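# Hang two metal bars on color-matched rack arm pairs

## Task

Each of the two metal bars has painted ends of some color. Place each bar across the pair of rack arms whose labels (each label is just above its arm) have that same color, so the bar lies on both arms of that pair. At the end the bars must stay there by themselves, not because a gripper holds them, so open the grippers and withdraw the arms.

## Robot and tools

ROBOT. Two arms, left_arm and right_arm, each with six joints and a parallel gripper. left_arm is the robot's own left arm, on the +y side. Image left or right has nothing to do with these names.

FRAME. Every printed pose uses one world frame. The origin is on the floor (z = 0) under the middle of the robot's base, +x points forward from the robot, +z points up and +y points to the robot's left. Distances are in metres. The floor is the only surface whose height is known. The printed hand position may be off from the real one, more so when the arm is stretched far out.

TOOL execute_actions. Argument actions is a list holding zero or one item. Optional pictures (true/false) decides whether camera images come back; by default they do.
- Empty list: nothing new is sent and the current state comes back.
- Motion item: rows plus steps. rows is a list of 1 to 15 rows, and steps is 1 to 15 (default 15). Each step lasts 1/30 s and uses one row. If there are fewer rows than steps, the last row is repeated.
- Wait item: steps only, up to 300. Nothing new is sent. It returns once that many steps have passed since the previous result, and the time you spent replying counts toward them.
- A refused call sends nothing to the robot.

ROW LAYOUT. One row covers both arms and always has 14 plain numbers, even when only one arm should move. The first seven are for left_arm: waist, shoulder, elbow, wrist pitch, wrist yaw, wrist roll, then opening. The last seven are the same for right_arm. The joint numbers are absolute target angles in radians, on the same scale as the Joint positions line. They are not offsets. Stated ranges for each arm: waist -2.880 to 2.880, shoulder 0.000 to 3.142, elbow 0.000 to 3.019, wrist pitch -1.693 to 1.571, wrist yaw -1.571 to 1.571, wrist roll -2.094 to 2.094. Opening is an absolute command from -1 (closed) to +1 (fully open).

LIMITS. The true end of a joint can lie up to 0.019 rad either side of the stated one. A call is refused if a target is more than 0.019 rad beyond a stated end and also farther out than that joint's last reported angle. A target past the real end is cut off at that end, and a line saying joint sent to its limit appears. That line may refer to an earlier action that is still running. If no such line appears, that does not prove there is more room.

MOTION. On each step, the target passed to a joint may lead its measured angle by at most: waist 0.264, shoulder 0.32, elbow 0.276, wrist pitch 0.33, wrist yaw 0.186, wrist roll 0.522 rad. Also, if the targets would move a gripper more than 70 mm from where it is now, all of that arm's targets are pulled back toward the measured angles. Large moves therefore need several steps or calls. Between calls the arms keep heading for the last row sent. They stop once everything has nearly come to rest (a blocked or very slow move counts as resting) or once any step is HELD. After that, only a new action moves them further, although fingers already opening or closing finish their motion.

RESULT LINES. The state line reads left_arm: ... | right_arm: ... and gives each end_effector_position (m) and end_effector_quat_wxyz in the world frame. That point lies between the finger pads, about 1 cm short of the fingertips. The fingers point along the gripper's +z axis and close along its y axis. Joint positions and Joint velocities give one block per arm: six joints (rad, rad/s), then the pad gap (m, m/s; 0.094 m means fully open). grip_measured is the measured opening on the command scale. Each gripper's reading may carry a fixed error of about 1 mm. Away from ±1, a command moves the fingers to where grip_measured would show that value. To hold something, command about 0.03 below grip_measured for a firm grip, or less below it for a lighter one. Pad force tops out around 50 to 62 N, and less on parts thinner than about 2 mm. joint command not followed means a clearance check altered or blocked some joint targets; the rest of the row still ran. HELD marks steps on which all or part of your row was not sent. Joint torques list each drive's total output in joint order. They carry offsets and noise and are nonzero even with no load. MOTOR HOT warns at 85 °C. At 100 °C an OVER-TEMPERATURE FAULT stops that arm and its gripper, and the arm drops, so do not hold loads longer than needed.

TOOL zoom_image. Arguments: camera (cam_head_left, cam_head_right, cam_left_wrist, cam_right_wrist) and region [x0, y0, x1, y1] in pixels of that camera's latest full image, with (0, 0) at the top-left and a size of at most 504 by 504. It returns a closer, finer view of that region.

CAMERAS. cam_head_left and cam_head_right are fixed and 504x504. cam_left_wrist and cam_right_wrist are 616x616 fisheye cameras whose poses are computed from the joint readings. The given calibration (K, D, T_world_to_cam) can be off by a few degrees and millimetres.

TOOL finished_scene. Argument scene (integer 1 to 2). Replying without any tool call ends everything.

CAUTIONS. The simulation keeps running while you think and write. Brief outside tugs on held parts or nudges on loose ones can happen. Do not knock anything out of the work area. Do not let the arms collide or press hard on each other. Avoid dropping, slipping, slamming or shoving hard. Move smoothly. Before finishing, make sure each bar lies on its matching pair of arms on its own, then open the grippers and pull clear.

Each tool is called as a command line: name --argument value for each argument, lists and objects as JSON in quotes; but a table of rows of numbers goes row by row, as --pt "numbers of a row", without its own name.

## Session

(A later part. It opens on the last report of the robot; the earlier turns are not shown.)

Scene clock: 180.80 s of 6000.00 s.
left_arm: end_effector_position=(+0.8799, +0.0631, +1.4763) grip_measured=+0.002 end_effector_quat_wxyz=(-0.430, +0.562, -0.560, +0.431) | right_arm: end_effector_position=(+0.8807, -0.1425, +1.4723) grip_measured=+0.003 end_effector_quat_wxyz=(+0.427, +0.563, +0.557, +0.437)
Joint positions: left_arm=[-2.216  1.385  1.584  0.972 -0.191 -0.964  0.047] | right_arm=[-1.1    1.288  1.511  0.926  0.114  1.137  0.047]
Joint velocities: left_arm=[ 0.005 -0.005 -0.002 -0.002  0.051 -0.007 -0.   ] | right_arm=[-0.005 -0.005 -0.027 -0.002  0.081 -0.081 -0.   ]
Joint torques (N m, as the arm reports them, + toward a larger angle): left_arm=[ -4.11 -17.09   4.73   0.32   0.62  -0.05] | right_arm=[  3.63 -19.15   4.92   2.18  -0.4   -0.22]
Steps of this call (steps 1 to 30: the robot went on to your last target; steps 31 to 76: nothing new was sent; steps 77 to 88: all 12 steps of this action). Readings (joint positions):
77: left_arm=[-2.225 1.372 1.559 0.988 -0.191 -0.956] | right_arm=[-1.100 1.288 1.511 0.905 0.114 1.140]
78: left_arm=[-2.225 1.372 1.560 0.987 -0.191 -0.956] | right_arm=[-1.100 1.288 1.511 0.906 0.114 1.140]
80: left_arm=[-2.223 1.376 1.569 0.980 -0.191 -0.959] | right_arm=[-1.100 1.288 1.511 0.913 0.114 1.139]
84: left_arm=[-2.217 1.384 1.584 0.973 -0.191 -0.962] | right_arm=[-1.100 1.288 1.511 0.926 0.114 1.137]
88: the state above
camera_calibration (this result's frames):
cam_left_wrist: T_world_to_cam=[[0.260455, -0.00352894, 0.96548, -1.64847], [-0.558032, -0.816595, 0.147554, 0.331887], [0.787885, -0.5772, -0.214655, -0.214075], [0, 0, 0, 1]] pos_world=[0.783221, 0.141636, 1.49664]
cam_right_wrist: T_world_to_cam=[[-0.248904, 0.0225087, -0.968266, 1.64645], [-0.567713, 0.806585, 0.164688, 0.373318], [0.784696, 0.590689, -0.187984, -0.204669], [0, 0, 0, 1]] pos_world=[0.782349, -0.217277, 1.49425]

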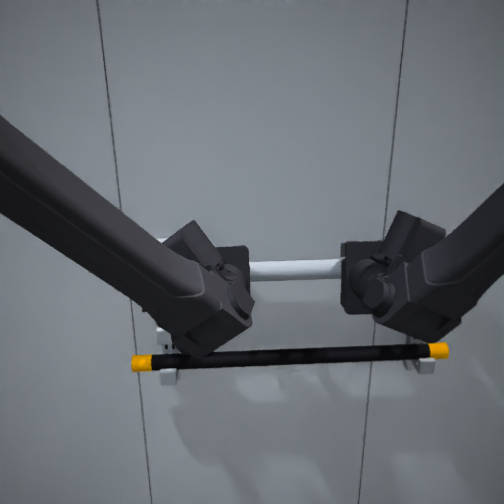

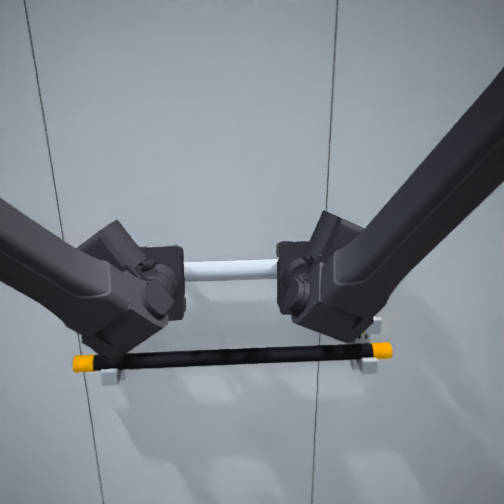

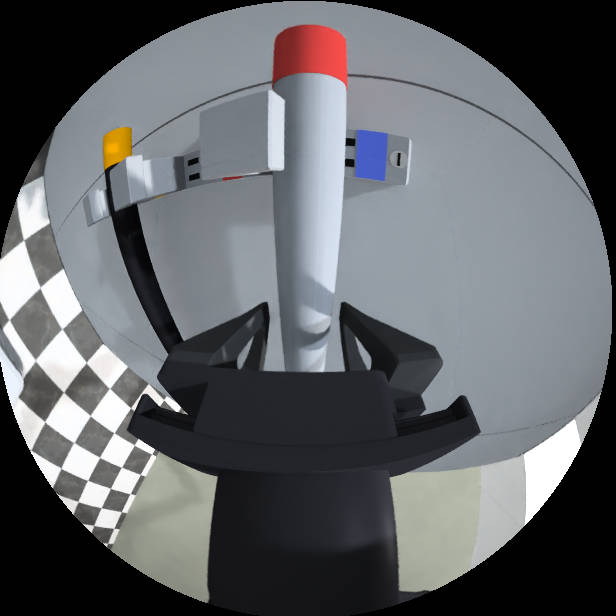

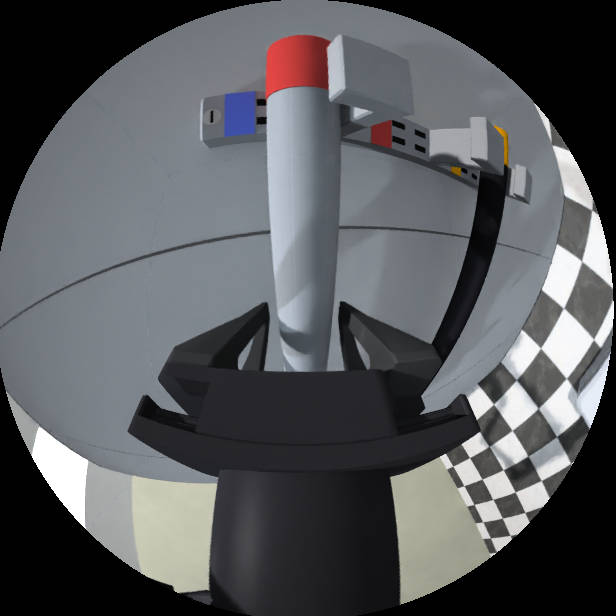

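execute_actions --actions '[{"rows":[[-2.2,1.405,1.605,0.96,-0.188,-0.97,-0.08,-1.105,1.287,1.53,0.94,0.112,1.13,-0.08],[-2.2,1.405,1.605,0.96,-0.188,-0.97,-0.14,-1.105,1.287,1.53,0.94,0.112,1.13,-0.14],[-2.2,1.405,1.605,0.96,-0.188,-0.97,-0.2,-1.105,1.287,1.53,0.94,0.112,1.13,-0.2],[-2.2,1.405,1.605,0.96,-0.188,-0.97,-0.25,-1.105,1.287,1.53,0.94,0.112,1.13,-0.25],[-2.2,1.405,1.605,0.96,-0.188,-0.97,-0.29,-1.105,1.287,1.53,0.94,0.112,1.13,-0.29],[-2.2,1.405,1.605,0.96,-0.188,-0.97,-0.32,-1.105,1.287,1.53,0.94,0.112,1.13,-0.32],[-2.2,1.405,1.605,0.96,-0.188,-0.97,-0.35,-1.105,1.287,1.53,0.94,0.112,1.13,-0.35],[-2.2,1.405,1.605,0.96,-0.188,-0.97,-0.38,-1.105,1.287,1.53,0.94,0.112,1.13,-0.38],[-2.2,1.405,1.605,0.96,-0.188,-0.97,-0.41,-1.105,1.287,1.53,0.94,0.112,1.13,-0.41],[-2.2,1.405,1.605,0.96,-0.188,-0.97,-0.43,-1.105,1.287,1.53,0.94,0.112,1.13,-0.43],[-2.21,1.39,1.606,0.97,-0.186,-0.965,-0.43,-1.095,1.275,1.532,0.942,0.11,1.13,-0.43],[-2.22,1.375,1.607,0.98,-0.184,-0.96,-0.43,-1.085,1.262,1.534,0.944,0.108,1.13,-0.43],[-2.23,1.36,1.608,0.987,-0.182,-0.955,-0.43,-1.075,1.248,1.536,0.946,0.107,1.128,-0.43],[-2.24,1.348,1.608,0.987,-0.182,-0.953,-0.43,-1.068,1.235,1.537,0.948,0.107,1.126,-0.43],[-2.245,1.34,1.608,0.987,-0.182,-0.953,-0.43,-1.065,1.225,1.537,0.948,0.107,1.126,-0.43]],"steps":15}]' --pictures false

execute_actions --actions '[{"rows":[[-2.248,1.336,1.605,0.987,-0.183,-0.95,-0.43,-1.063,1.221,1.534,0.947,0.108,1.124,-0.43],[-2.251,1.332,1.603,0.986,-0.184,-0.947,-0.43,-1.06,1.217,1.532,0.946,0.109,1.121,-0.43],[-2.254,1.329,1.6,0.986,-0.186,-0.945,-0.43,-1.058,1.212,1.529,0.944,0.11,1.119,-0.43],[-2.257,1.325,1.597,0.985,-0.187,-0.942,-0.43,-1.055,1.208,1.526,0.943,0.111,1.117,-0.43],[-2.26,1.321,1.594,0.985,-0.188,-0.939,-0.43,-1.053,1.204,1.523,0.942,0.112,1.115,-0.43],[-2.263,1.317,1.592,0.984,-0.189,-0.937,-0.43,-1.05,1.2,1.521,0.941,0.113,1.112,-0.43],[-2.266,1.313,1.589,0.984,-0.19,-0.934,-0.43,-1.048,1.195,1.518,0.939,0.114,1.11,-0.43],[-2.268,1.31,1.586,0.983,-0.192,-0.931,-0.43,-1.046,1.191,1.515,0.938,0.115,1.108,-0.43],[-2.271,1.306,1.584,0.983,-0.193,-0.929,-0.43,-1.043,1.187,1.513,0.937,0.116,1.105,-0.43],[-2.274,1.302,1.581,0.982,-0.194,-0.926,-0.43,-1.041,1.183,1.51,0.936,0.117,1.103,-0.43],[-2.277,1.298,1.578,0.982,-0.195,-0.923,-0.43,-1.038,1.179,1.507,0.935,0.118,1.101,-0.43],[-2.28,1.295,1.575,0.981,-0.197,-0.92,-0.43,-1.036,1.174,1.504,0.933,0.119,1.099,-0.43],[-2.283,1.291,1.573,0.981,-0.198,-0.918,-0.43,-1.033,1.17,1.502,0.932,0.12,1.096,-0.43],[-2.286,1.287,1.57,0.98,-0.199,-0.915,-0.43,-1.031,1.166,1.499,0.931,0.121,1.094,-0.43]],"steps":15}]' --pictures false

execute_actions --actions '[{"steps":10}]'

Scene clock: 199.13 s of 6000.00 s.
left_arm: end_effector_position=(+0.8804, +0.0633, +1.4775) grip_measured=-0.387 end_effector_quat_wxyz=(-0.430, +0.561, -0.560, +0.432) | right_arm: end_effector_position=(+0.8809, -0.1426, +1.4730) grip_measured=-0.374 end_effector_quat_wxyz=(+0.428, +0.562, +0.557, +0.436)
Joint positions: left_arm=[-2.216  1.383  1.584  0.972 -0.188 -0.964  0.029] | right_arm=[-1.1    1.288  1.511  0.926  0.114  1.134  0.029]
Joint velocities: left_arm=[-0.015 -0.015 -0.022  0.007 -0.022 -0.051 -0.   ] | right_arm=[-0.005 -0.024 -0.002  0.017  0.022 -0.11  -0.001]
Joint torques (N m, as the arm reports them, + toward a larger angle): left_arm=[ -7.   -22.74   4.59   1.53   0.74   0.14] | right_arm=[  7.23 -23.9    5.38   2.17  -0.56  -0.16]
Steps of this call (steps 1 to 15: the robot went on to your last target; steps 16 to 90: nothing new was sent; then 14.83 s passed at rest; steps 91 to 105: all 15 steps of this action). Readings (joint positions):
91: left_arm=[-2.216 1.385 1.584 0.972 -0.191 -0.965] | right_arm=[-1.100 1.288 1.511 0.926 0.114 1.136]
92: left_arm=[-2.216 1.385 1.584 0.972 -0.191 -0.965] | right_arm=[-1.100 1.288 1.511 0.926 0.114 1.136]
94: left_arm=[-2.216 1.385 1.584 0.972 -0.191 -0.965] | right_arm=[-1.100 1.288 1.511 0.926 0.114 1.136]
98: left_arm=[-2.216 1.385 1.584 0.972 -0.190 -0.965] | right_arm=[-1.100 1.290 1.511 0.926 0.115 1.136]
105: the state above

Scene clock: 199.63 s of 6000.00 s.
left_arm: end_effector_position=(+0.8807, +0.0637, +1.4991) grip_measured=-0.387 end_effector_quat_wxyz=(-0.431, +0.564, -0.557, +0.431) | right_arm: end_effector_position=(+0.8814, -0.1434, +1.4959) grip_measured=-0.374 end_effector_quat_wxyz=(+0.431, +0.561, +0.557, +0.434)
Joint positions: left_arm=[-2.249  1.345  1.556  0.972 -0.207 -0.937  0.029] | right_arm=[-1.072  1.241  1.482  0.915  0.13   1.103  0.029]
Joint velocities: left_arm=[-0.093 -0.112 -0.095 -0.017 -0.066  0.066 -0.001] | right_arm=[ 0.073 -0.112 -0.09  -0.042  0.081 -0.081  0.   ]
Joint torques (N m, as the arm reports them, + toward a larger angle): left_arm=[ -7.46 -23.78   4.32   1.27   0.83   0.13] | right_arm=[  7.3  -23.93   5.18   2.15  -0.66  -0.08]
Steps of this call (steps 1 to 15: all 15 steps of this action). Readings (joint positions):
1: left_arm=[-2.216 1.383 1.584 0.972 -0.188 -0.964] | right_arm=[-1.099 1.287 1.511 0.926 0.114 1.133]
2: left_arm=[-2.216 1.382 1.584 0.972 -0.189 -0.964] | right_arm=[-1.099 1.287 1.511 0.926 0.115 1.132]
4: left_arm=[-2.219 1.381 1.584 0.972 -0.193 -0.963] | right_arm=[-1.096 1.284 1.510 0.926 0.118 1.128]
8: left_arm=[-2.227 1.373 1.577 0.972 -0.198 -0.958] | right_arm=[-1.090 1.273 1.503 0.923 0.122 1.120]
15: the state above

Scene clock: 199.97 s of 6000.00 s.
left_arm: end_effector_position=(+0.8806, +0.0639, +1.5024) grip_measured=-0.387 end_effector_quat_wxyz=(-0.431, +0.564, -0.557, +0.432) | right_arm: end_effector_position=(+0.8815, -0.1436, +1.4995) grip_measured=-0.374 end_effector_quat_wxyz=(+0.431, +0.561, +0.557, +0.435)
Joint positions: left_arm=[-2.254  1.339  1.552  0.972 -0.209 -0.932  0.029] | right_arm=[-1.068  1.233  1.477  0.913  0.13   1.099  0.029]
Joint velocities: left_arm=[-0.005 -0.024  0.017 -0.007 -0.007 -0.037 -0.   ] | right_arm=[-0.005 -0.005 -0.007 -0.012 -0.051  0.081 -0.001]
Joint torques (N m, as the arm reports them, + toward a larger angle): left_arm=[ -7.5  -23.37   4.25   1.27   0.88   0.19] | right_arm=[  7.3  -24.17   5.16   2.08  -0.68  -0.15]
Steps of this call (steps 1 to 10: the robot went on to your last target). Readings (joint positions):
1: left_arm=[-2.251 1.342 1.554 0.972 -0.208 -0.935] | right_arm=[-1.070 1.237 1.479 0.914 0.130 1.101]
2: left_arm=[-2.253 1.340 1.553 0.972 -0.208 -0.933] | right_arm=[-1.068 1.235 1.478 0.913 0.130 1.100]
4: left_arm=[-2.254 1.339 1.552 0.972 -0.209 -0.932] | right_arm=[-1.068 1.233 1.477 0.913 0.130 1.099]
8: left_arm=[-2.254 1.339 1.552 0.972 -0.209 -0.932] | right_arm=[-1.068 1.233 1.477 0.913 0.130 1.099]
10: the state above
camera_calibration (this result's frames):
cam_left_wrist: T_world_to_cam=[[0.257357, 0.00200082, 0.966314, -1.67278], [-0.552636, -0.820017, 0.148881, 0.322552], [0.792692, -0.572335, -0.209932, -0.220265], [0, 0, 0, 1]] pos_world=[0.783357, 0.141779, 1.52217]
cam_right_wrist: T_world_to_cam=[[-0.246316, 0.0155016, -0.969066, 1.67093], [-0.566045, 0.809321, 0.156823, 0.380843], [0.786716, 0.587162, -0.190574, -0.197951], [0, 0, 0, 1]] pos_world=[0.782883, -0.217897, 1.52179]

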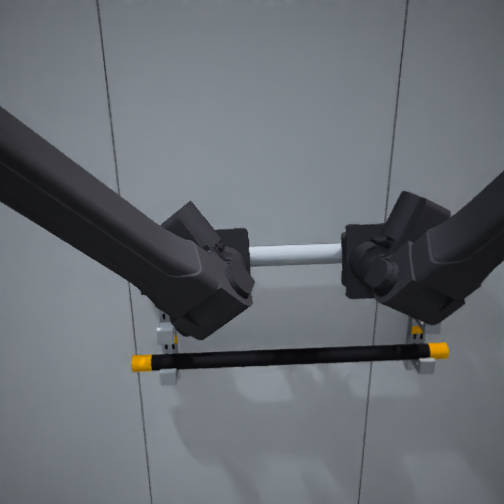

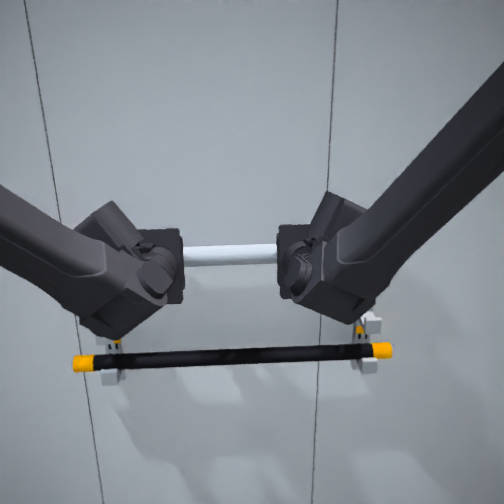

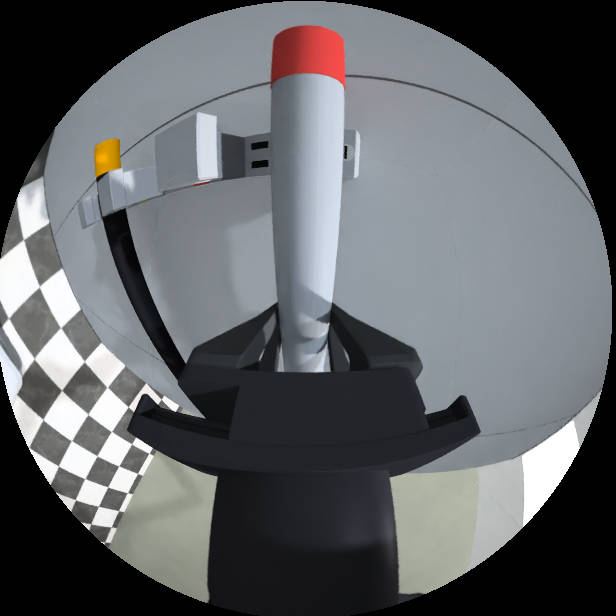

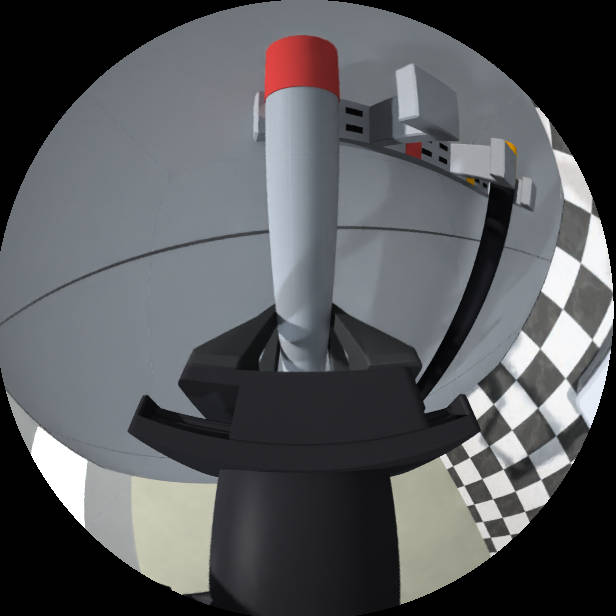

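execute_actions --actions '[{"rows":[[-2.286,1.285,1.565,1.01,-0.199,-0.915,-0.43,-1.031,1.164,1.494,0.955,0.121,1.097,-0.43],[-2.287,1.282,1.554,1.036,-0.199,-0.915,-0.43,-1.031,1.161,1.483,0.973,0.12,1.097,-0.43],[-2.288,1.278,1.538,1.049,-0.199,-0.914,-0.43,-1.031,1.157,1.467,0.985,0.12,1.097,-0.43],[-2.289,1.274,1.52,1.062,-0.199,-0.914,-0.43,-1.031,1.152,1.449,0.998,0.119,1.097,-0.43],[-2.289,1.269,1.501,1.076,-0.199,-0.913,-0.43,-1.031,1.147,1.43,1.011,0.119,1.097,-0.43],[-2.29,1.264,1.482,1.09,-0.199,-0.913,-0.43,-1.031,1.142,1.411,1.024,0.118,1.098,-0.43],[-2.291,1.259,1.463,1.104,-0.199,-0.912,-0.43,-1.031,1.136,1.392,1.037,0.118,1.098,-0.43],[-2.292,1.254,1.444,1.118,-0.199,-0.912,-0.43,-1.031,1.131,1.373,1.05,0.117,1.098,-0.43],[-2.293,1.249,1.425,1.132,-0.199,-0.911,-0.43,-1.031,1.126,1.354,1.063,0.117,1.098,-0.43],[-2.293,1.244,1.406,1.146,-0.199,-0.911,-0.43,-1.031,1.12,1.335,1.076,0.116,1.098,-0.43],[-2.294,1.239,1.387,1.16,-0.199,-0.91,-0.43,-1.031,1.115,1.316,1.09,0.116,1.099,-0.43],[-2.295,1.234,1.368,1.174,-0.199,-0.91,-0.43,-1.031,1.11,1.297,1.103,0.115,1.099,-0.43],[-2.296,1.229,1.349,1.188,-0.199,-0.909,-0.43,-1.031,1.105,1.278,1.116,0.115,1.099,-0.43],[-2.296,1.225,1.331,1.2,-0.199,-0.908,-0.43,-1.031,1.1,1.26,1.129,0.115,1.099,-0.43],[-2.297,1.222,1.317,1.21,-0.199,-0.908,-0.43,-1.031,1.096,1.246,1.139,0.115,1.099,-0.43]],"steps":15}]' --pictures false

execute_actions --actions '[{"steps":12}]'

Scene clock: 204.97 s of 6000.00 s.
left_arm: end_effector_position=(+0.8190, +0.0629, +1.5120) grip_measured=-0.387 end_effector_quat_wxyz=(-0.434, +0.560, -0.554, +0.437) | right_arm: end_effector_position=(+0.8206, -0.1428, +1.5094) grip_measured=-0.374 end_effector_quat_wxyz=(+0.433, +0.556, +0.555, +0.441)
Joint positions: left_arm=[-2.273  1.277  1.336  1.139 -0.203 -0.913  0.029] | right_arm=[-1.057  1.163  1.262  1.069  0.12   1.089  0.029]
Joint velocities: left_arm=[-0.005 -0.112 -0.481  0.369  0.051  0.022  0.001] | right_arm=[-0.005 -0.122 -0.476  0.344 -0.007  0.007 -0.001]
Joint torques (N m, as the arm reports them, + toward a larger angle): left_arm=[ -6.06 -20.75   2.89   2.38   0.71   0.08] | right_arm=[  5.94 -21.77   3.64   3.01  -0.56   0.02]
Steps of this call (steps 1 to 15: the robot went on to your last target; steps 16 to 90: nothing new was sent; then 1.50 s passed at rest; steps 91 to 105: all 15 steps of this action). Readings (joint positions):
91: left_arm=[-2.254 1.339 1.551 0.972 -0.209 -0.932] | right_arm=[-1.068 1.233 1.477 0.913 0.130 1.099]
92: left_arm=[-2.254 1.339 1.550 0.974 -0.208 -0.932] | right_arm=[-1.068 1.233 1.476 0.915 0.130 1.099]
94: left_arm=[-2.256 1.334 1.537 0.991 -0.206 -0.928] | right_arm=[-1.065 1.229 1.463 0.930 0.126 1.097]
98: left_arm=[-2.266 1.310 1.469 1.042 -0.203 -0.919] | right_arm=[-1.059 1.201 1.396 0.978 0.122 1.091]
105: the state above

Scene clock: 205.37 s of 6000.00 s.
left_arm: end_effector_position=(+0.8085, +0.0630, +1.5118) grip_measured=-0.387 end_effector_quat_wxyz=(-0.434, +0.560, -0.555, +0.436) | right_arm: end_effector_position=(+0.8101, -0.1424, +1.5088) grip_measured=-0.374 end_effector_quat_wxyz=(+0.432, +0.557, +0.556, +0.441)
Joint positions: left_arm=[-2.274  1.271  1.303  1.164 -0.205 -0.911  0.029] | right_arm=[-1.056  1.156  1.23   1.092  0.121  1.089  0.029]
Joint velocities: left_arm=[-0.005 -0.015 -0.012 -0.012  0.051 -0.051 -0.   ] | right_arm=[-0.005  0.005 -0.007  0.012 -0.007 -0.007 -0.   ]
Joint torques (N m, as the arm reports them, + toward a larger angle): left_arm=[ -6.43 -21.01   2.93   2.59   0.78   0.06] | right_arm=[  5.61 -21.37   3.67   3.19  -0.54   0.  ]
Steps of this call (steps 1 to 12: the robot went on to your last target). Readings (joint positions):
1: left_arm=[-2.273 1.274 1.321 1.149 -0.203 -0.913] | right_arm=[-1.057 1.159 1.247 1.079 0.120 1.089]
2: left_arm=[-2.273 1.273 1.310 1.157 -0.204 -0.913] | right_arm=[-1.057 1.158 1.237 1.086 0.122 1.089]
4: left_arm=[-2.273 1.273 1.303 1.164 -0.206 -0.913] | right_arm=[-1.057 1.158 1.230 1.092 0.123 1.089]
8: left_arm=[-2.274 1.271 1.303 1.164 -0.206 -0.912] | right_arm=[-1.057 1.156 1.230 1.092 0.121 1.089]
12: the state above
camera_calibration (this result's frames):
cam_left_wrist: T_world_to_cam=[[0.244955, 0.00211655, 0.969532, -1.65807], [-0.557731, -0.817664, 0.142697, 0.293894], [0.793053, -0.575693, -0.19911, -0.178093], [0, 0, 0, 1]] pos_world=[0.711304, 0.141289, 1.53015]
cam_right_wrist: T_world_to_cam=[[-0.233085, 0.0173074, -0.972302, 1.65674], [-0.574606, 0.80418, 0.152062, 0.351431], [0.784537, 0.594134, -0.177497, -0.157766], [0, 0, 0, 1]] pos_world=[0.711868, -0.217554, 1.52941]

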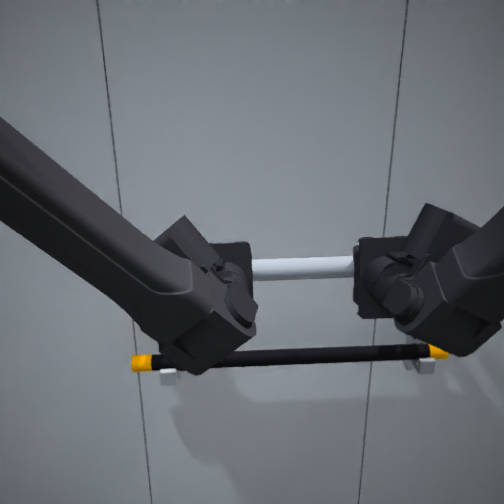

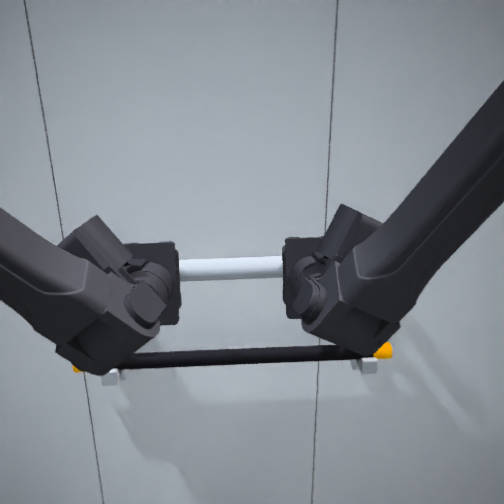

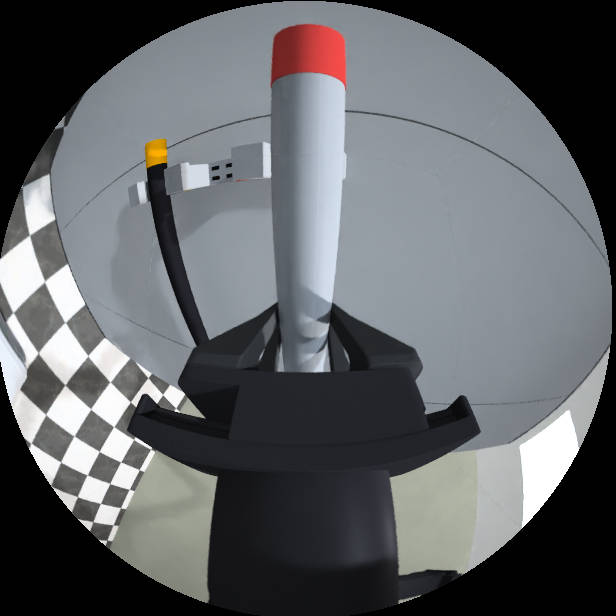

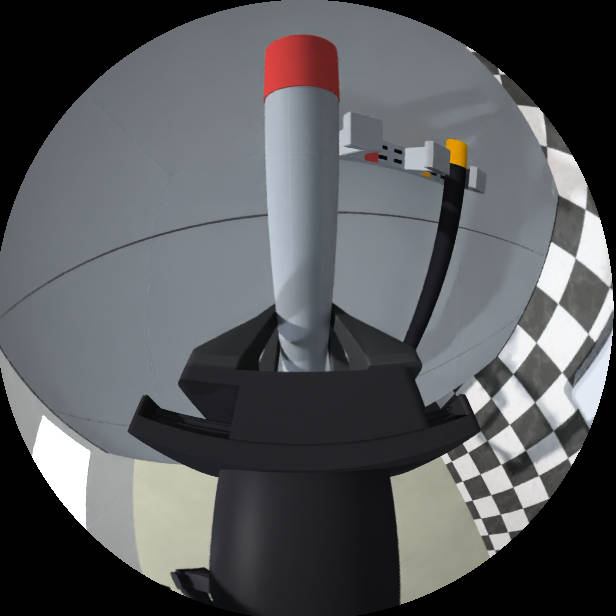

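zoom_image --camera "cam_left_wrist" --region '[120, 110, 290, 230]'

Region (120, 110, 290, 230) of cam_left_wrist's 616x616 image, scaled by 2.965, with more detail than that image has; it fills the top 356 rows of this view, and the rest is white.

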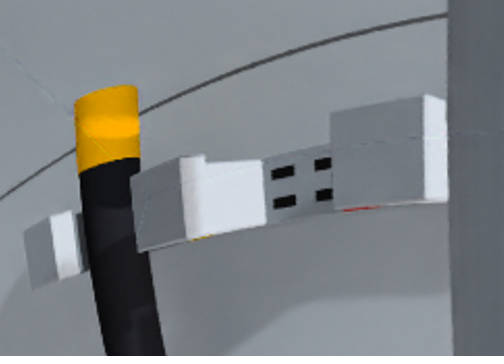

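execute_actions --actions '[{"rows":[[-2.286,1.24,1.33,1.21,-0.195,-0.915,-0.43,-1.045,1.107,1.258,1.139,0.112,1.1,-0.43],[-2.274,1.259,1.343,1.21,-0.191,-0.922,-0.43,-1.059,1.118,1.27,1.139,0.109,1.1,-0.43],[-2.268,1.268,1.349,1.211,-0.189,-0.928,-0.43,-1.064,1.128,1.276,1.142,0.107,1.105,-0.43],[-2.259,1.28,1.358,1.212,-0.186,-0.936,-0.43,-1.071,1.142,1.285,1.145,0.105,1.112,-0.43],[-2.249,1.293,1.367,1.213,-0.183,-0.945,-0.43,-1.08,1.157,1.294,1.149,0.103,1.12,-0.43],[-2.239,1.307,1.377,1.214,-0.18,-0.954,-0.43,-1.088,1.173,1.304,1.153,0.1,1.128,-0.43],[-2.229,1.321,1.387,1.215,-0.177,-0.964,-0.43,-1.096,1.189,1.314,1.157,0.098,1.136,-0.43],[-2.219,1.335,1.396,1.217,-0.173,-0.973,-0.43,-1.104,1.204,1.323,1.161,0.095,1.144,-0.43],[-2.209,1.348,1.406,1.218,-0.17,-0.982,-0.43,-1.113,1.22,1.333,1.166,0.093,1.152,-0.43],[-2.199,1.362,1.416,1.219,-0.167,-0.992,-0.43,-1.121,1.236,1.343,1.17,0.09,1.16,-0.43],[-2.189,1.376,1.425,1.22,-0.164,-1.001,-0.43,-1.129,1.251,1.352,1.174,0.088,1.168,-0.43],[-2.179,1.39,1.435,1.221,-0.161,-1.01,-0.43,-1.137,1.267,1.362,1.178,0.085,1.176,-0.43],[-2.169,1.403,1.445,1.223,-0.157,-1.019,-0.43,-1.146,1.283,1.372,1.182,0.083,1.184,-0.43],[-2.159,1.417,1.454,1.224,-0.154,-1.029,-0.43,-1.154,1.298,1.381,1.186,0.08,1.192,-0.43],[-2.149,1.431,1.464,1.225,-0.151,-1.038,-0.43,-1.162,1.314,1.391,1.19,0.078,1.2,-0.43]],"steps":15}]' --pictures false

execute_actions --actions '[{"steps":15}]'

Scene clock: 218.83 s of 6000.00 s.
left_arm: end_effector_position=(+0.8164, +0.0615, +1.4514) grip_measured=-0.387 end_effector_quat_wxyz=(-0.438, +0.555, -0.553, +0.441) | right_arm: end_effector_position=(+0.8169, -0.1420, +1.4476) grip_measured=-0.374 end_effector_quat_wxyz=(+0.438, +0.552, +0.553, +0.444)
Joint positions: left_arm=[-2.183  1.403  1.419  1.177 -0.16  -0.992  0.029] | right_arm=[-1.133  1.306  1.343  1.137  0.086  1.154  0.029]
Joint velocities: left_arm=[ 0.357  0.474  0.237  0.007  0.066 -0.344 -0.001] | right_arm=[-0.298  0.562  0.217  0.09  -0.037  0.359  0.   ]
Joint torques (N m, as the arm reports them, + toward a larger angle): left_arm=[ -4.26 -17.86   4.16   2.63   0.75   0.06] | right_arm=[  3.27 -19.97   4.9    3.2   -0.53  -0.08]
Steps of this call (steps 1 to 30: the robot went on to your last target; steps 31 to 90: nothing new was sent; then 9.97 s passed at rest; steps 91 to 105: all 15 steps of this action). Readings (joint positions):
91: left_arm=[-2.274 1.271 1.303 1.164 -0.205 -0.911] | right_arm=[-1.056 1.156 1.230 1.092 0.120 1.089]
92: left_arm=[-2.274 1.271 1.304 1.164 -0.204 -0.911] | right_arm=[-1.056 1.156 1.230 1.092 0.119 1.089]
94: left_arm=[-2.274 1.272 1.308 1.165 -0.199 -0.912] | right_arm=[-1.057 1.157 1.233 1.095 0.116 1.089]
98: left_arm=[-2.258 1.300 1.347 1.170 -0.178 -0.926] | right_arm=[-1.072 1.187 1.271 1.110 0.100 1.096]
105: the state above

Scene clock: 219.33 s of 6000.00 s.
left_arm: end_effector_position=(+0.8031, +0.0613, +1.4135) grip_measured=-0.387 end_effector_quat_wxyz=(-0.428, +0.561, -0.561, +0.433) | right_arm: end_effector_position=(+0.8030, -0.1410, +1.4089) grip_measured=-0.374 end_effector_quat_wxyz=(+0.425, +0.561, +0.561, +0.436)
Joint positions: left_arm=[-2.142  1.458  1.434  1.18  -0.157 -1.034  0.029] | right_arm=[-1.164  1.369  1.359  1.144  0.084  1.191  0.029]
Joint velocities: left_arm=[-0.024 -0.015 -0.002 -0.022  0.022 -0.037 -0.   ] | right_arm=[-0.005  0.005 -0.007 -0.022 -0.007 -0.037  0.001]
Joint torques (N m, as the arm reports them, + toward a larger angle): left_arm=[ -5.61 -20.78   3.84   2.6    0.7   -0.01] | right_arm=[  4.58 -22.33   4.4    3.18  -0.49  -0.02]
Steps of this call (steps 1 to 15: the robot went on to your last target). Readings (joint positions):
1: left_arm=[-2.172 1.418 1.426 1.178 -0.159 -1.002] | right_arm=[-1.141 1.324 1.350 1.140 0.085 1.163]
2: left_arm=[-2.162 1.431 1.429 1.178 -0.159 -1.011] | right_arm=[-1.148 1.339 1.354 1.140 0.085 1.171]
4: left_arm=[-2.148 1.449 1.429 1.178 -0.162 -1.025] | right_arm=[-1.158 1.359 1.354 1.140 0.088 1.184]
8: left_arm=[-2.142 1.458 1.429 1.178 -0.164 -1.034] | right_arm=[-1.164 1.369 1.354 1.141 0.089 1.191]
15: the state above
camera_calibration (this result's frames):
cam_left_wrist: T_world_to_cam=[[0.261208, -0.00235181, 0.96528, -1.56823], [-0.562668, -0.812909, 0.150279, 0.296442], [0.784331, -0.582386, -0.213662, -0.166321], [0, 0, 0, 1]] pos_world=[0.706883, 0.14043, 1.4337]
cam_right_wrist: T_world_to_cam=[[-0.255616, 0.0179237, -0.966612, 1.56809], [-0.57297, 0.802506, 0.1664, 0.339681], [0.778695, 0.596374, -0.194863, -0.1412], [0, 0, 0, 1]] pos_world=[0.705408, -0.216494, 1.4317]

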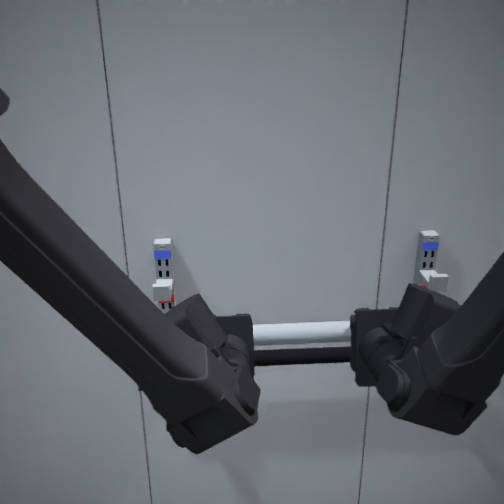

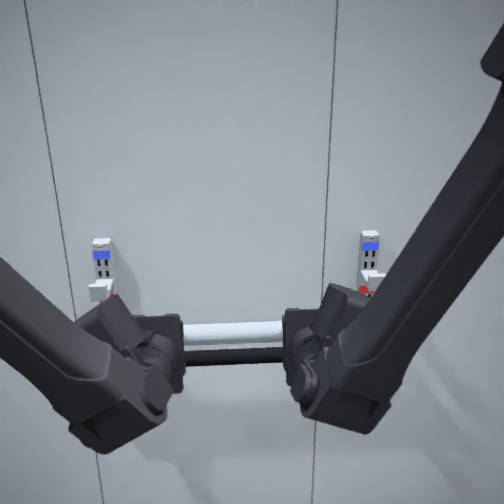

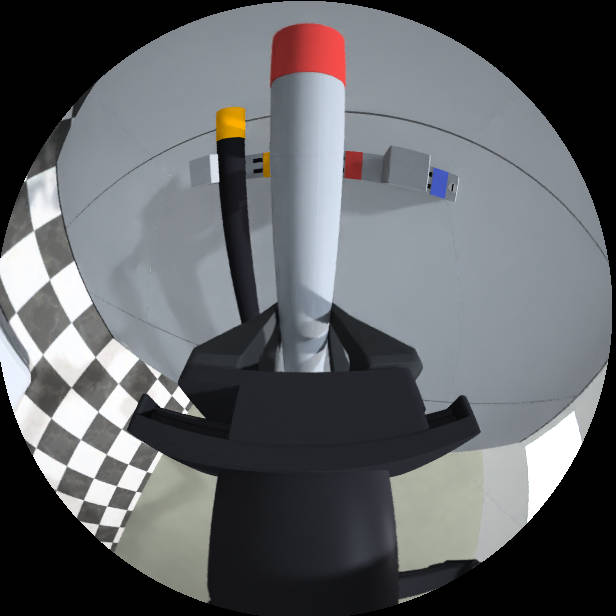

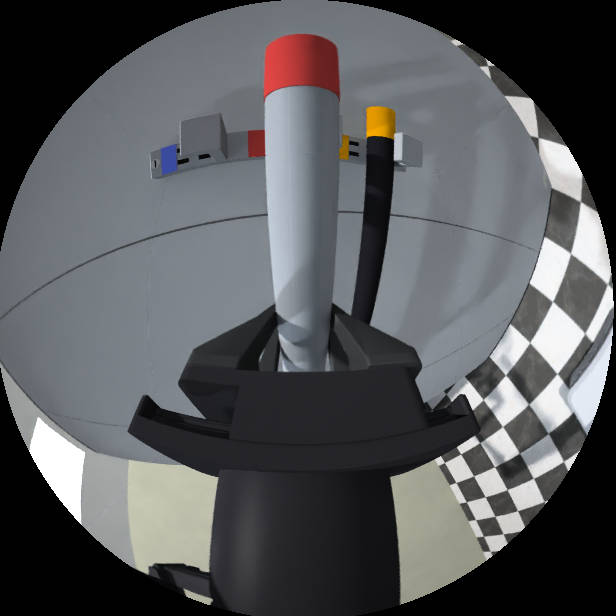

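zoom_image --camera "cam_left_wrist" --region '[170, 110, 470, 230]'

Region (170, 110, 470, 230) of cam_left_wrist's 616x616 image, scaled by 1.680, with more detail than that image has; it fills the top 202 rows of this view, and the rest is white.

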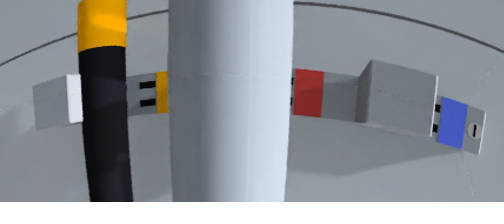

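execute_actions --actions '[{"rows":[[-2.16,1.42,1.456,1.22,-0.152,-1.03,-0.43,-1.148,1.31,1.384,1.185,0.079,1.19,-0.43],[-2.17,1.408,1.449,1.215,-0.153,-1.024,-0.43,-1.134,1.307,1.377,1.18,0.08,1.183,-0.43],[-2.172,1.405,1.447,1.214,-0.154,-1.022,-0.43,-1.133,1.304,1.375,1.179,0.081,1.182,-0.43],[-2.173,1.402,1.445,1.214,-0.154,-1.021,-0.43,-1.131,1.3,1.373,1.179,0.081,1.181,-0.43],[-2.175,1.399,1.443,1.213,-0.155,-1.019,-0.43,-1.13,1.297,1.371,1.178,0.082,1.18,-0.43],[-2.177,1.396,1.441,1.213,-0.156,-1.017,-0.43,-1.129,1.294,1.369,1.178,0.082,1.179,-0.43],[-2.178,1.393,1.439,1.212,-0.156,-1.016,-0.43,-1.127,1.29,1.367,1.177,0.083,1.178,-0.43],[-2.18,1.39,1.437,1.212,-0.157,-1.014,-0.43,-1.126,1.287,1.365,1.177,0.083,1.177,-0.43],[-2.182,1.387,1.435,1.211,-0.158,-1.012,-0.43,-1.125,1.284,1.363,1.176,0.084,1.176,-0.43],[-2.184,1.384,1.433,1.211,-0.158,-1.01,-0.43,-1.124,1.28,1.361,1.176,0.085,1.175,-0.43],[-2.185,1.381,1.431,1.21,-0.159,-1.009,-0.43,-1.122,1.277,1.36,1.175,0.085,1.174,-0.43],[-2.187,1.378,1.429,1.21,-0.16,-1.007,-0.43,-1.121,1.274,1.358,1.175,0.086,1.173,-0.43]],"steps":15}]' --pictures false

execute_actions --actions '[{"steps":8}]' --pictures false

Scene clock: 228.90 s of 6000.00 s.
left_arm: end_effector_position=(+0.8110, +0.0618, +1.4358) grip_measured=-0.387 end_effector_quat_wxyz=(-0.433, +0.559, -0.555, +0.438) | right_arm: end_effector_position=(+0.8114, -0.1416, +1.4319) grip_measured=-0.374 end_effector_quat_wxyz=(+0.433, +0.557, +0.555, +0.441)
Joint positions: left_arm=[-2.165  1.426  1.424  1.18  -0.159 -1.014  0.029] | right_arm=[-1.145  1.333  1.35   1.144  0.087  1.171  0.029]
Joint velocities: left_arm=[-0.063 -0.073 -0.012  0.012 -0.051  0.081 -0.   ] | right_arm=[ 0.024 -0.073 -0.002 -0.017 -0.095 -0.081  0.   ]
Joint torques (N m, as the arm reports them, + toward a larger angle): left_arm=[ -6.41 -21.87   2.27   2.12   0.43   0.03] | right_arm=[  5.95 -22.09   2.77   2.64  -0.31   0.04]
Steps of this call (steps 1 to 15: the robot went on to your last target; steps 16 to 90: nothing new was sent; then 6.07 s passed at rest; steps 91 to 105: all 15 steps of this action). Readings (joint positions):
91: left_arm=[-2.142 1.458 1.434 1.180 -0.157 -1.034] | right_arm=[-1.164 1.369 1.359 1.144 0.084 1.191]
92: left_arm=[-2.143 1.458 1.434 1.180 -0.157 -1.034] | right_arm=[-1.163 1.369 1.359 1.144 0.084 1.190]
94: left_arm=[-2.143 1.457 1.434 1.180 -0.158 -1.034] | right_arm=[-1.163 1.367 1.359 1.144 0.085 1.189]
98: left_arm=[-2.149 1.451 1.434 1.180 -0.159 -1.030] | right_arm=[-1.159 1.360 1.358 1.144 0.086 1.184]
105: the state above

Scene clock: 229.17 s of 6000.00 s.
left_arm: end_effector_position=(+0.8122, +0.0618, +1.4389) grip_measured=-0.387 end_effector_quat_wxyz=(-0.435, +0.558, -0.554, +0.439) | right_arm: end_effector_position=(+0.8125, -0.1416, +1.4348) grip_measured=-0.374 end_effector_quat_wxyz=(+0.434, +0.556, +0.554, +0.442)
Joint positions: left_arm=[-2.169  1.421  1.424  1.18  -0.16  -1.01   0.029] | right_arm=[-1.142  1.329  1.349  1.144  0.087  1.167  0.029]
Joint velocities: left_arm=[ 0.005 -0.015  0.022 -0.012 -0.051  0.007  0.   ] | right_arm=[-0.005  0.005  0.012 -0.007 -0.066  0.051  0.001]
Joint torques (N m, as the arm reports them, + toward a larger angle): left_arm=[ -6.76 -22.31   2.3    2.15   0.47   0.09] | right_arm=[  5.94 -22.17   2.87   2.6   -0.33  -0.04]
Steps of this call (steps 1 to 8: the robot went on to your last target). Readings (joint positions):
1: left_arm=[-2.167 1.424 1.424 1.180 -0.159 -1.012] | right_arm=[-1.144 1.331 1.350 1.144 0.087 1.169]
2: left_arm=[-2.168 1.422 1.424 1.180 -0.159 -1.011] | right_arm=[-1.143 1.330 1.350 1.144 0.087 1.168]
4: left_arm=[-2.169 1.421 1.424 1.180 -0.159 -1.010] | right_arm=[-1.142 1.329 1.350 1.144 0.087 1.167]
8: the state above

execute_actions --actions '[{"rows":[[-2.18,1.385,1.435,1.21,-0.158,-1.012,-0.43,-1.13,1.279,1.362,1.175,0.084,1.175,-0.43],[-2.175,1.392,1.44,1.21,-0.157,-1.016,-0.43,-1.137,1.283,1.366,1.175,0.083,1.179,-0.43],[-2.171,1.399,1.445,1.21,-0.156,-1.019,-0.43,-1.143,1.287,1.37,1.175,0.082,1.182,-0.43],[-2.168,1.404,1.445,1.21,-0.156,-1.021,-0.43,-1.146,1.29,1.37,1.175,0.082,1.184,-0.43],[-2.166,1.407,1.445,1.21,-0.156,-1.023,-0.43,-1.148,1.292,1.37,1.175,0.082,1.186,-0.43],[-2.164,1.41,1.445,1.21,-0.156,-1.025,-0.43,-1.15,1.294,1.37,1.175,0.082,1.188,-0.43],[-2.162,1.413,1.445,1.21,-0.156,-1.027,-0.43,-1.151,1.296,1.37,1.175,0.082,1.19,-0.43],[-2.16,1.415,1.445,1.21,-0.156,-1.028,-0.43,-1.153,1.298,1.37,1.175,0.082,1.192,-0.43],[-2.159,1.416,1.445,1.21,-0.156,-1.028,-0.43,-1.154,1.299,1.37,1.175,0.082,1.193,-0.43]],"steps":15}]' --pictures false

Scene clock: 234.97 s of 6000.00 s.
left_arm: end_effector_position=(+0.8122, +0.0618, +1.4389) grip_measured=-0.387 end_effector_quat_wxyz=(-0.435, +0.558, -0.554, +0.439) | right_arm: end_effector_position=(+0.8125, -0.1416, +1.4348) grip_measured=-0.374 end_effector_quat_wxyz=(+0.434, +0.556, +0.554, +0.442)
Joint positions: left_arm=[-2.169  1.421  1.424  1.18  -0.16  -1.01   0.029] | right_arm=[-1.142  1.329  1.349  1.144  0.087  1.167  0.029]
Joint velocities: left_arm=[-0.005  0.005  0.002 -0.007  0.007 -0.037  0.001] | right_arm=[-0.015  0.024  0.012  0.007  0.007 -0.066 -0.001]
Joint torques (N m, as the arm reports them, + toward a larger angle): left_arm=[ -4.45 -18.56   3.34   2.07   0.63  -0.11] | right_arm=[  3.25 -20.15   3.85   2.59  -0.5    0.18]
Steps of this call (steps 1 to 15: the robot went on to your last target; steps 16 to 90: nothing new was sent; then 2.30 s passed at rest; steps 91 to 105: all 15 steps of this action). Readings (joint positions):
91: left_arm=[-2.169 1.421 1.424 1.180 -0.160 -1.010] | right_arm=[-1.142 1.329 1.349 1.144 0.087 1.167]
92: left_arm=[-2.169 1.421 1.424 1.180 -0.160 -1.010] | right_arm=[-1.142 1.329 1.349 1.144 0.087 1.167]
94: left_arm=[-2.169 1.421 1.424 1.180 -0.160 -1.010] | right_arm=[-1.142 1.329 1.349 1.144 0.087 1.167]
98: left_arm=[-2.169 1.421 1.424 1.180 -0.160 -1.010] | right_arm=[-1.142 1.329 1.349 1.144 0.087 1.167]
105: the state above

execute_actions --actions '[{"rows":[[-2.157,1.419,1.445,1.21,-0.156,-1.028,-0.43,-1.156,1.302,1.37,1.175,0.082,1.193,-0.43],[-2.155,1.422,1.445,1.21,-0.156,-1.028,-0.43,-1.158,1.305,1.37,1.175,0.082,1.193,-0.43],[-2.153,1.425,1.445,1.21,-0.156,-1.028,-0.43,-1.16,1.308,1.37,1.175,0.082,1.193,-0.43]],"steps":12}]' --pictures false

Scene clock: 236.77 s of 6000.00 s.
left_arm: end_effector_position=(+0.8099, +0.0614, +1.4340) grip_measured=-0.387 end_effector_quat_wxyz=(-0.433, +0.558, -0.556, +0.437) | right_arm: end_effector_position=(+0.8101, -0.1417, +1.4293) grip_measured=-0.374 end_effector_quat_wxyz=(+0.432, +0.557, +0.556, +0.440)
Joint positions: left_arm=[-2.164  1.428  1.424  1.18  -0.16  -1.013  0.029] | right_arm=[-1.147  1.336  1.349  1.144  0.087  1.174  0.029]
Joint velocities: left_arm=[ 0.005  0.005 -0.017  0.017  0.037  0.022 -0.001] | right_arm=[-0.015 -0.005 -0.007 -0.012  0.037 -0.051  0.   ]
Joint torques (N m, as the arm reports them, + toward a larger angle): left_arm=[ -4.   -18.33   3.3    2.11   0.62  -0.07] | right_arm=[  3.32 -20.45   3.78   2.58  -0.45   0.11]
Steps of this call (steps 1 to 15: the robot went on to your last target; steps 16 to 42: nothing new was sent; steps 43 to 54: all 12 steps of this action). Readings (joint positions):
43: left_arm=[-2.169 1.421 1.424 1.180 -0.160 -1.010] | right_arm=[-1.142 1.329 1.349 1.144 0.087 1.167]
44: left_arm=[-2.169 1.422 1.424 1.180 -0.160 -1.010] | right_arm=[-1.142 1.329 1.349 1.144 0.087 1.167]
46: left_arm=[-2.168 1.422 1.424 1.180 -0.160 -1.010] | right_arm=[-1.144 1.330 1.349 1.144 0.087 1.169]
50: left_arm=[-2.166 1.426 1.424 1.180 -0.160 -1.012] | right_arm=[-1.146 1.333 1.349 1.144 0.087 1.172]
54: the state above

execute_actions --actions '[{"rows":[[-2.152,1.427,1.447,1.205,-0.156,-1.03,-0.43,-1.161,1.31,1.372,1.172,0.082,1.195,-0.43],[-2.151,1.429,1.449,1.2,-0.156,-1.031,-0.43,-1.162,1.312,1.374,1.169,0.082,1.196,-0.43],[-2.15,1.431,1.451,1.195,-0.156,-1.032,-0.43,-1.163,1.314,1.377,1.166,0.082,1.197,-0.43],[-2.149,1.432,1.454,1.188,-0.156,-1.033,-0.43,-1.164,1.315,1.381,1.162,0.082,1.198,-0.43],[-2.149,1.434,1.463,1.18,-0.156,-1.033,-0.43,-1.164,1.317,1.39,1.155,0.082,1.198,-0.43],[-2.149,1.435,1.472,1.173,-0.156,-1.033,-0.43,-1.164,1.319,1.399,1.147,0.082,1.198,-0.43],[-2.149,1.437,1.481,1.165,-0.156,-1.033,-0.43,-1.164,1.321,1.408,1.14,0.082,1.198,-0.43],[-2.148,1.438,1.49,1.158,-0.156,-1.033,-0.43,-1.164,1.322,1.417,1.132,0.082,1.198,-0.43],[-2.148,1.44,1.499,1.15,-0.156,-1.033,-0.43,-1.164,1.324,1.426,1.125,0.082,1.198,-0.43],[-2.148,1.441,1.508,1.143,-0.156,-1.033,-0.43,-1.164,1.326,1.435,1.118,0.082,1.198,-0.43]],"steps":15}]'

Scene clock: 242.10 s of 6000.00 s.
left_arm: end_effector_position=(+0.8231, +0.0615, +1.4281) grip_measured=-0.387 end_effector_quat_wxyz=(-0.433, +0.559, -0.556, +0.436) | right_arm: end_effector_position=(+0.8235, -0.1419, +1.4232) grip_measured=-0.374 end_effector_quat_wxyz=(+0.430, +0.558, +0.557, +0.439)
Joint positions: left_arm=[-2.157  1.447  1.475  1.146 -0.161 -1.019  0.029] | right_arm=[-1.154  1.354  1.4    1.105  0.084  1.18   0.029]
Joint velocities: left_arm=[ 0.005 -0.005  0.017 -0.007 -0.037  0.022  0.001] | right_arm=[-0.015 -0.015  0.007 -0.007 -0.037  0.022 -0.001]
Joint torques (N m, as the arm reports them, + toward a larger angle): left_arm=[ -4.79 -18.93   4.18   1.02   0.63  -0.08] | right_arm=[  3.46 -20.65   4.86   1.94  -0.35   0.1 ]
Steps of this call (steps 1 to 15: the robot went on to your last target; steps 16 to 90: nothing new was sent; then 1.83 s passed at rest; steps 91 to 105: all 15 steps of this action). Readings (joint positions):
91: left_arm=[-2.164 1.428 1.424 1.180 -0.160 -1.014] | right_arm=[-1.147 1.336 1.349 1.144 0.087 1.174]
92: left_arm=[-2.164 1.428 1.424 1.180 -0.160 -1.014] | right_arm=[-1.148 1.336 1.349 1.144 0.087 1.174]
94: left_arm=[-2.164 1.429 1.424 1.180 -0.160 -1.014] | right_arm=[-1.148 1.337 1.349 1.144 0.087 1.174]
98: left_arm=[-2.161 1.437 1.437 1.174 -0.161 -1.017] | right_arm=[-1.151 1.343 1.362 1.133 0.087 1.177]
105: the state above
camera_calibration (this result's frames):
cam_left_wrist: T_world_to_cam=[[0.245924, -0.000590596, 0.969289, -1.58082], [-0.559242, -0.816858, 0.141391, 0.315773], [0.791688, -0.576838, -0.201215, -0.202948], [0, 0, 0, 1]] pos_world=[0.726026, 0.139939, 1.44679]
cam_right_wrist: T_world_to_cam=[[-0.239757, 0.0170526, -0.970683, 1.57977], [-0.573963, 0.803906, 0.15589, 0.365774], [0.782996, 0.594512, -0.182954, -0.174598], [0, 0, 0, 1]] pos_world=[0.725412, -0.217186, 1.4445]

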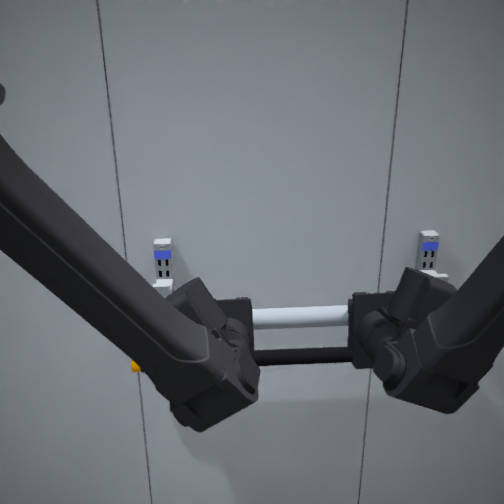

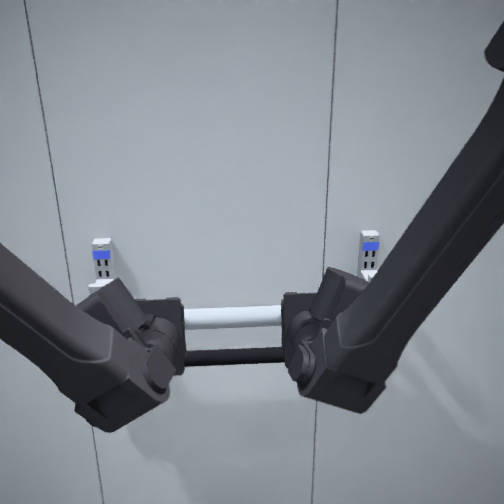

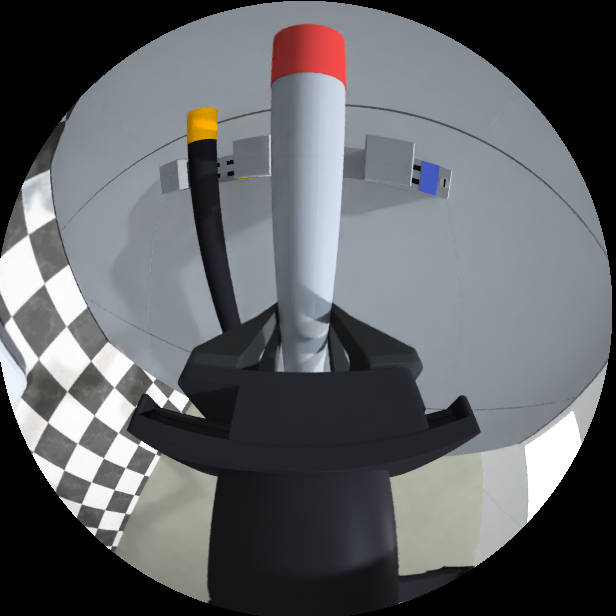

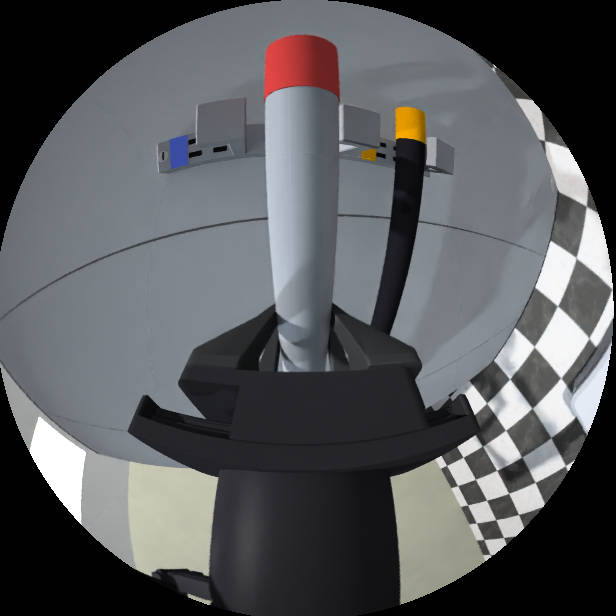

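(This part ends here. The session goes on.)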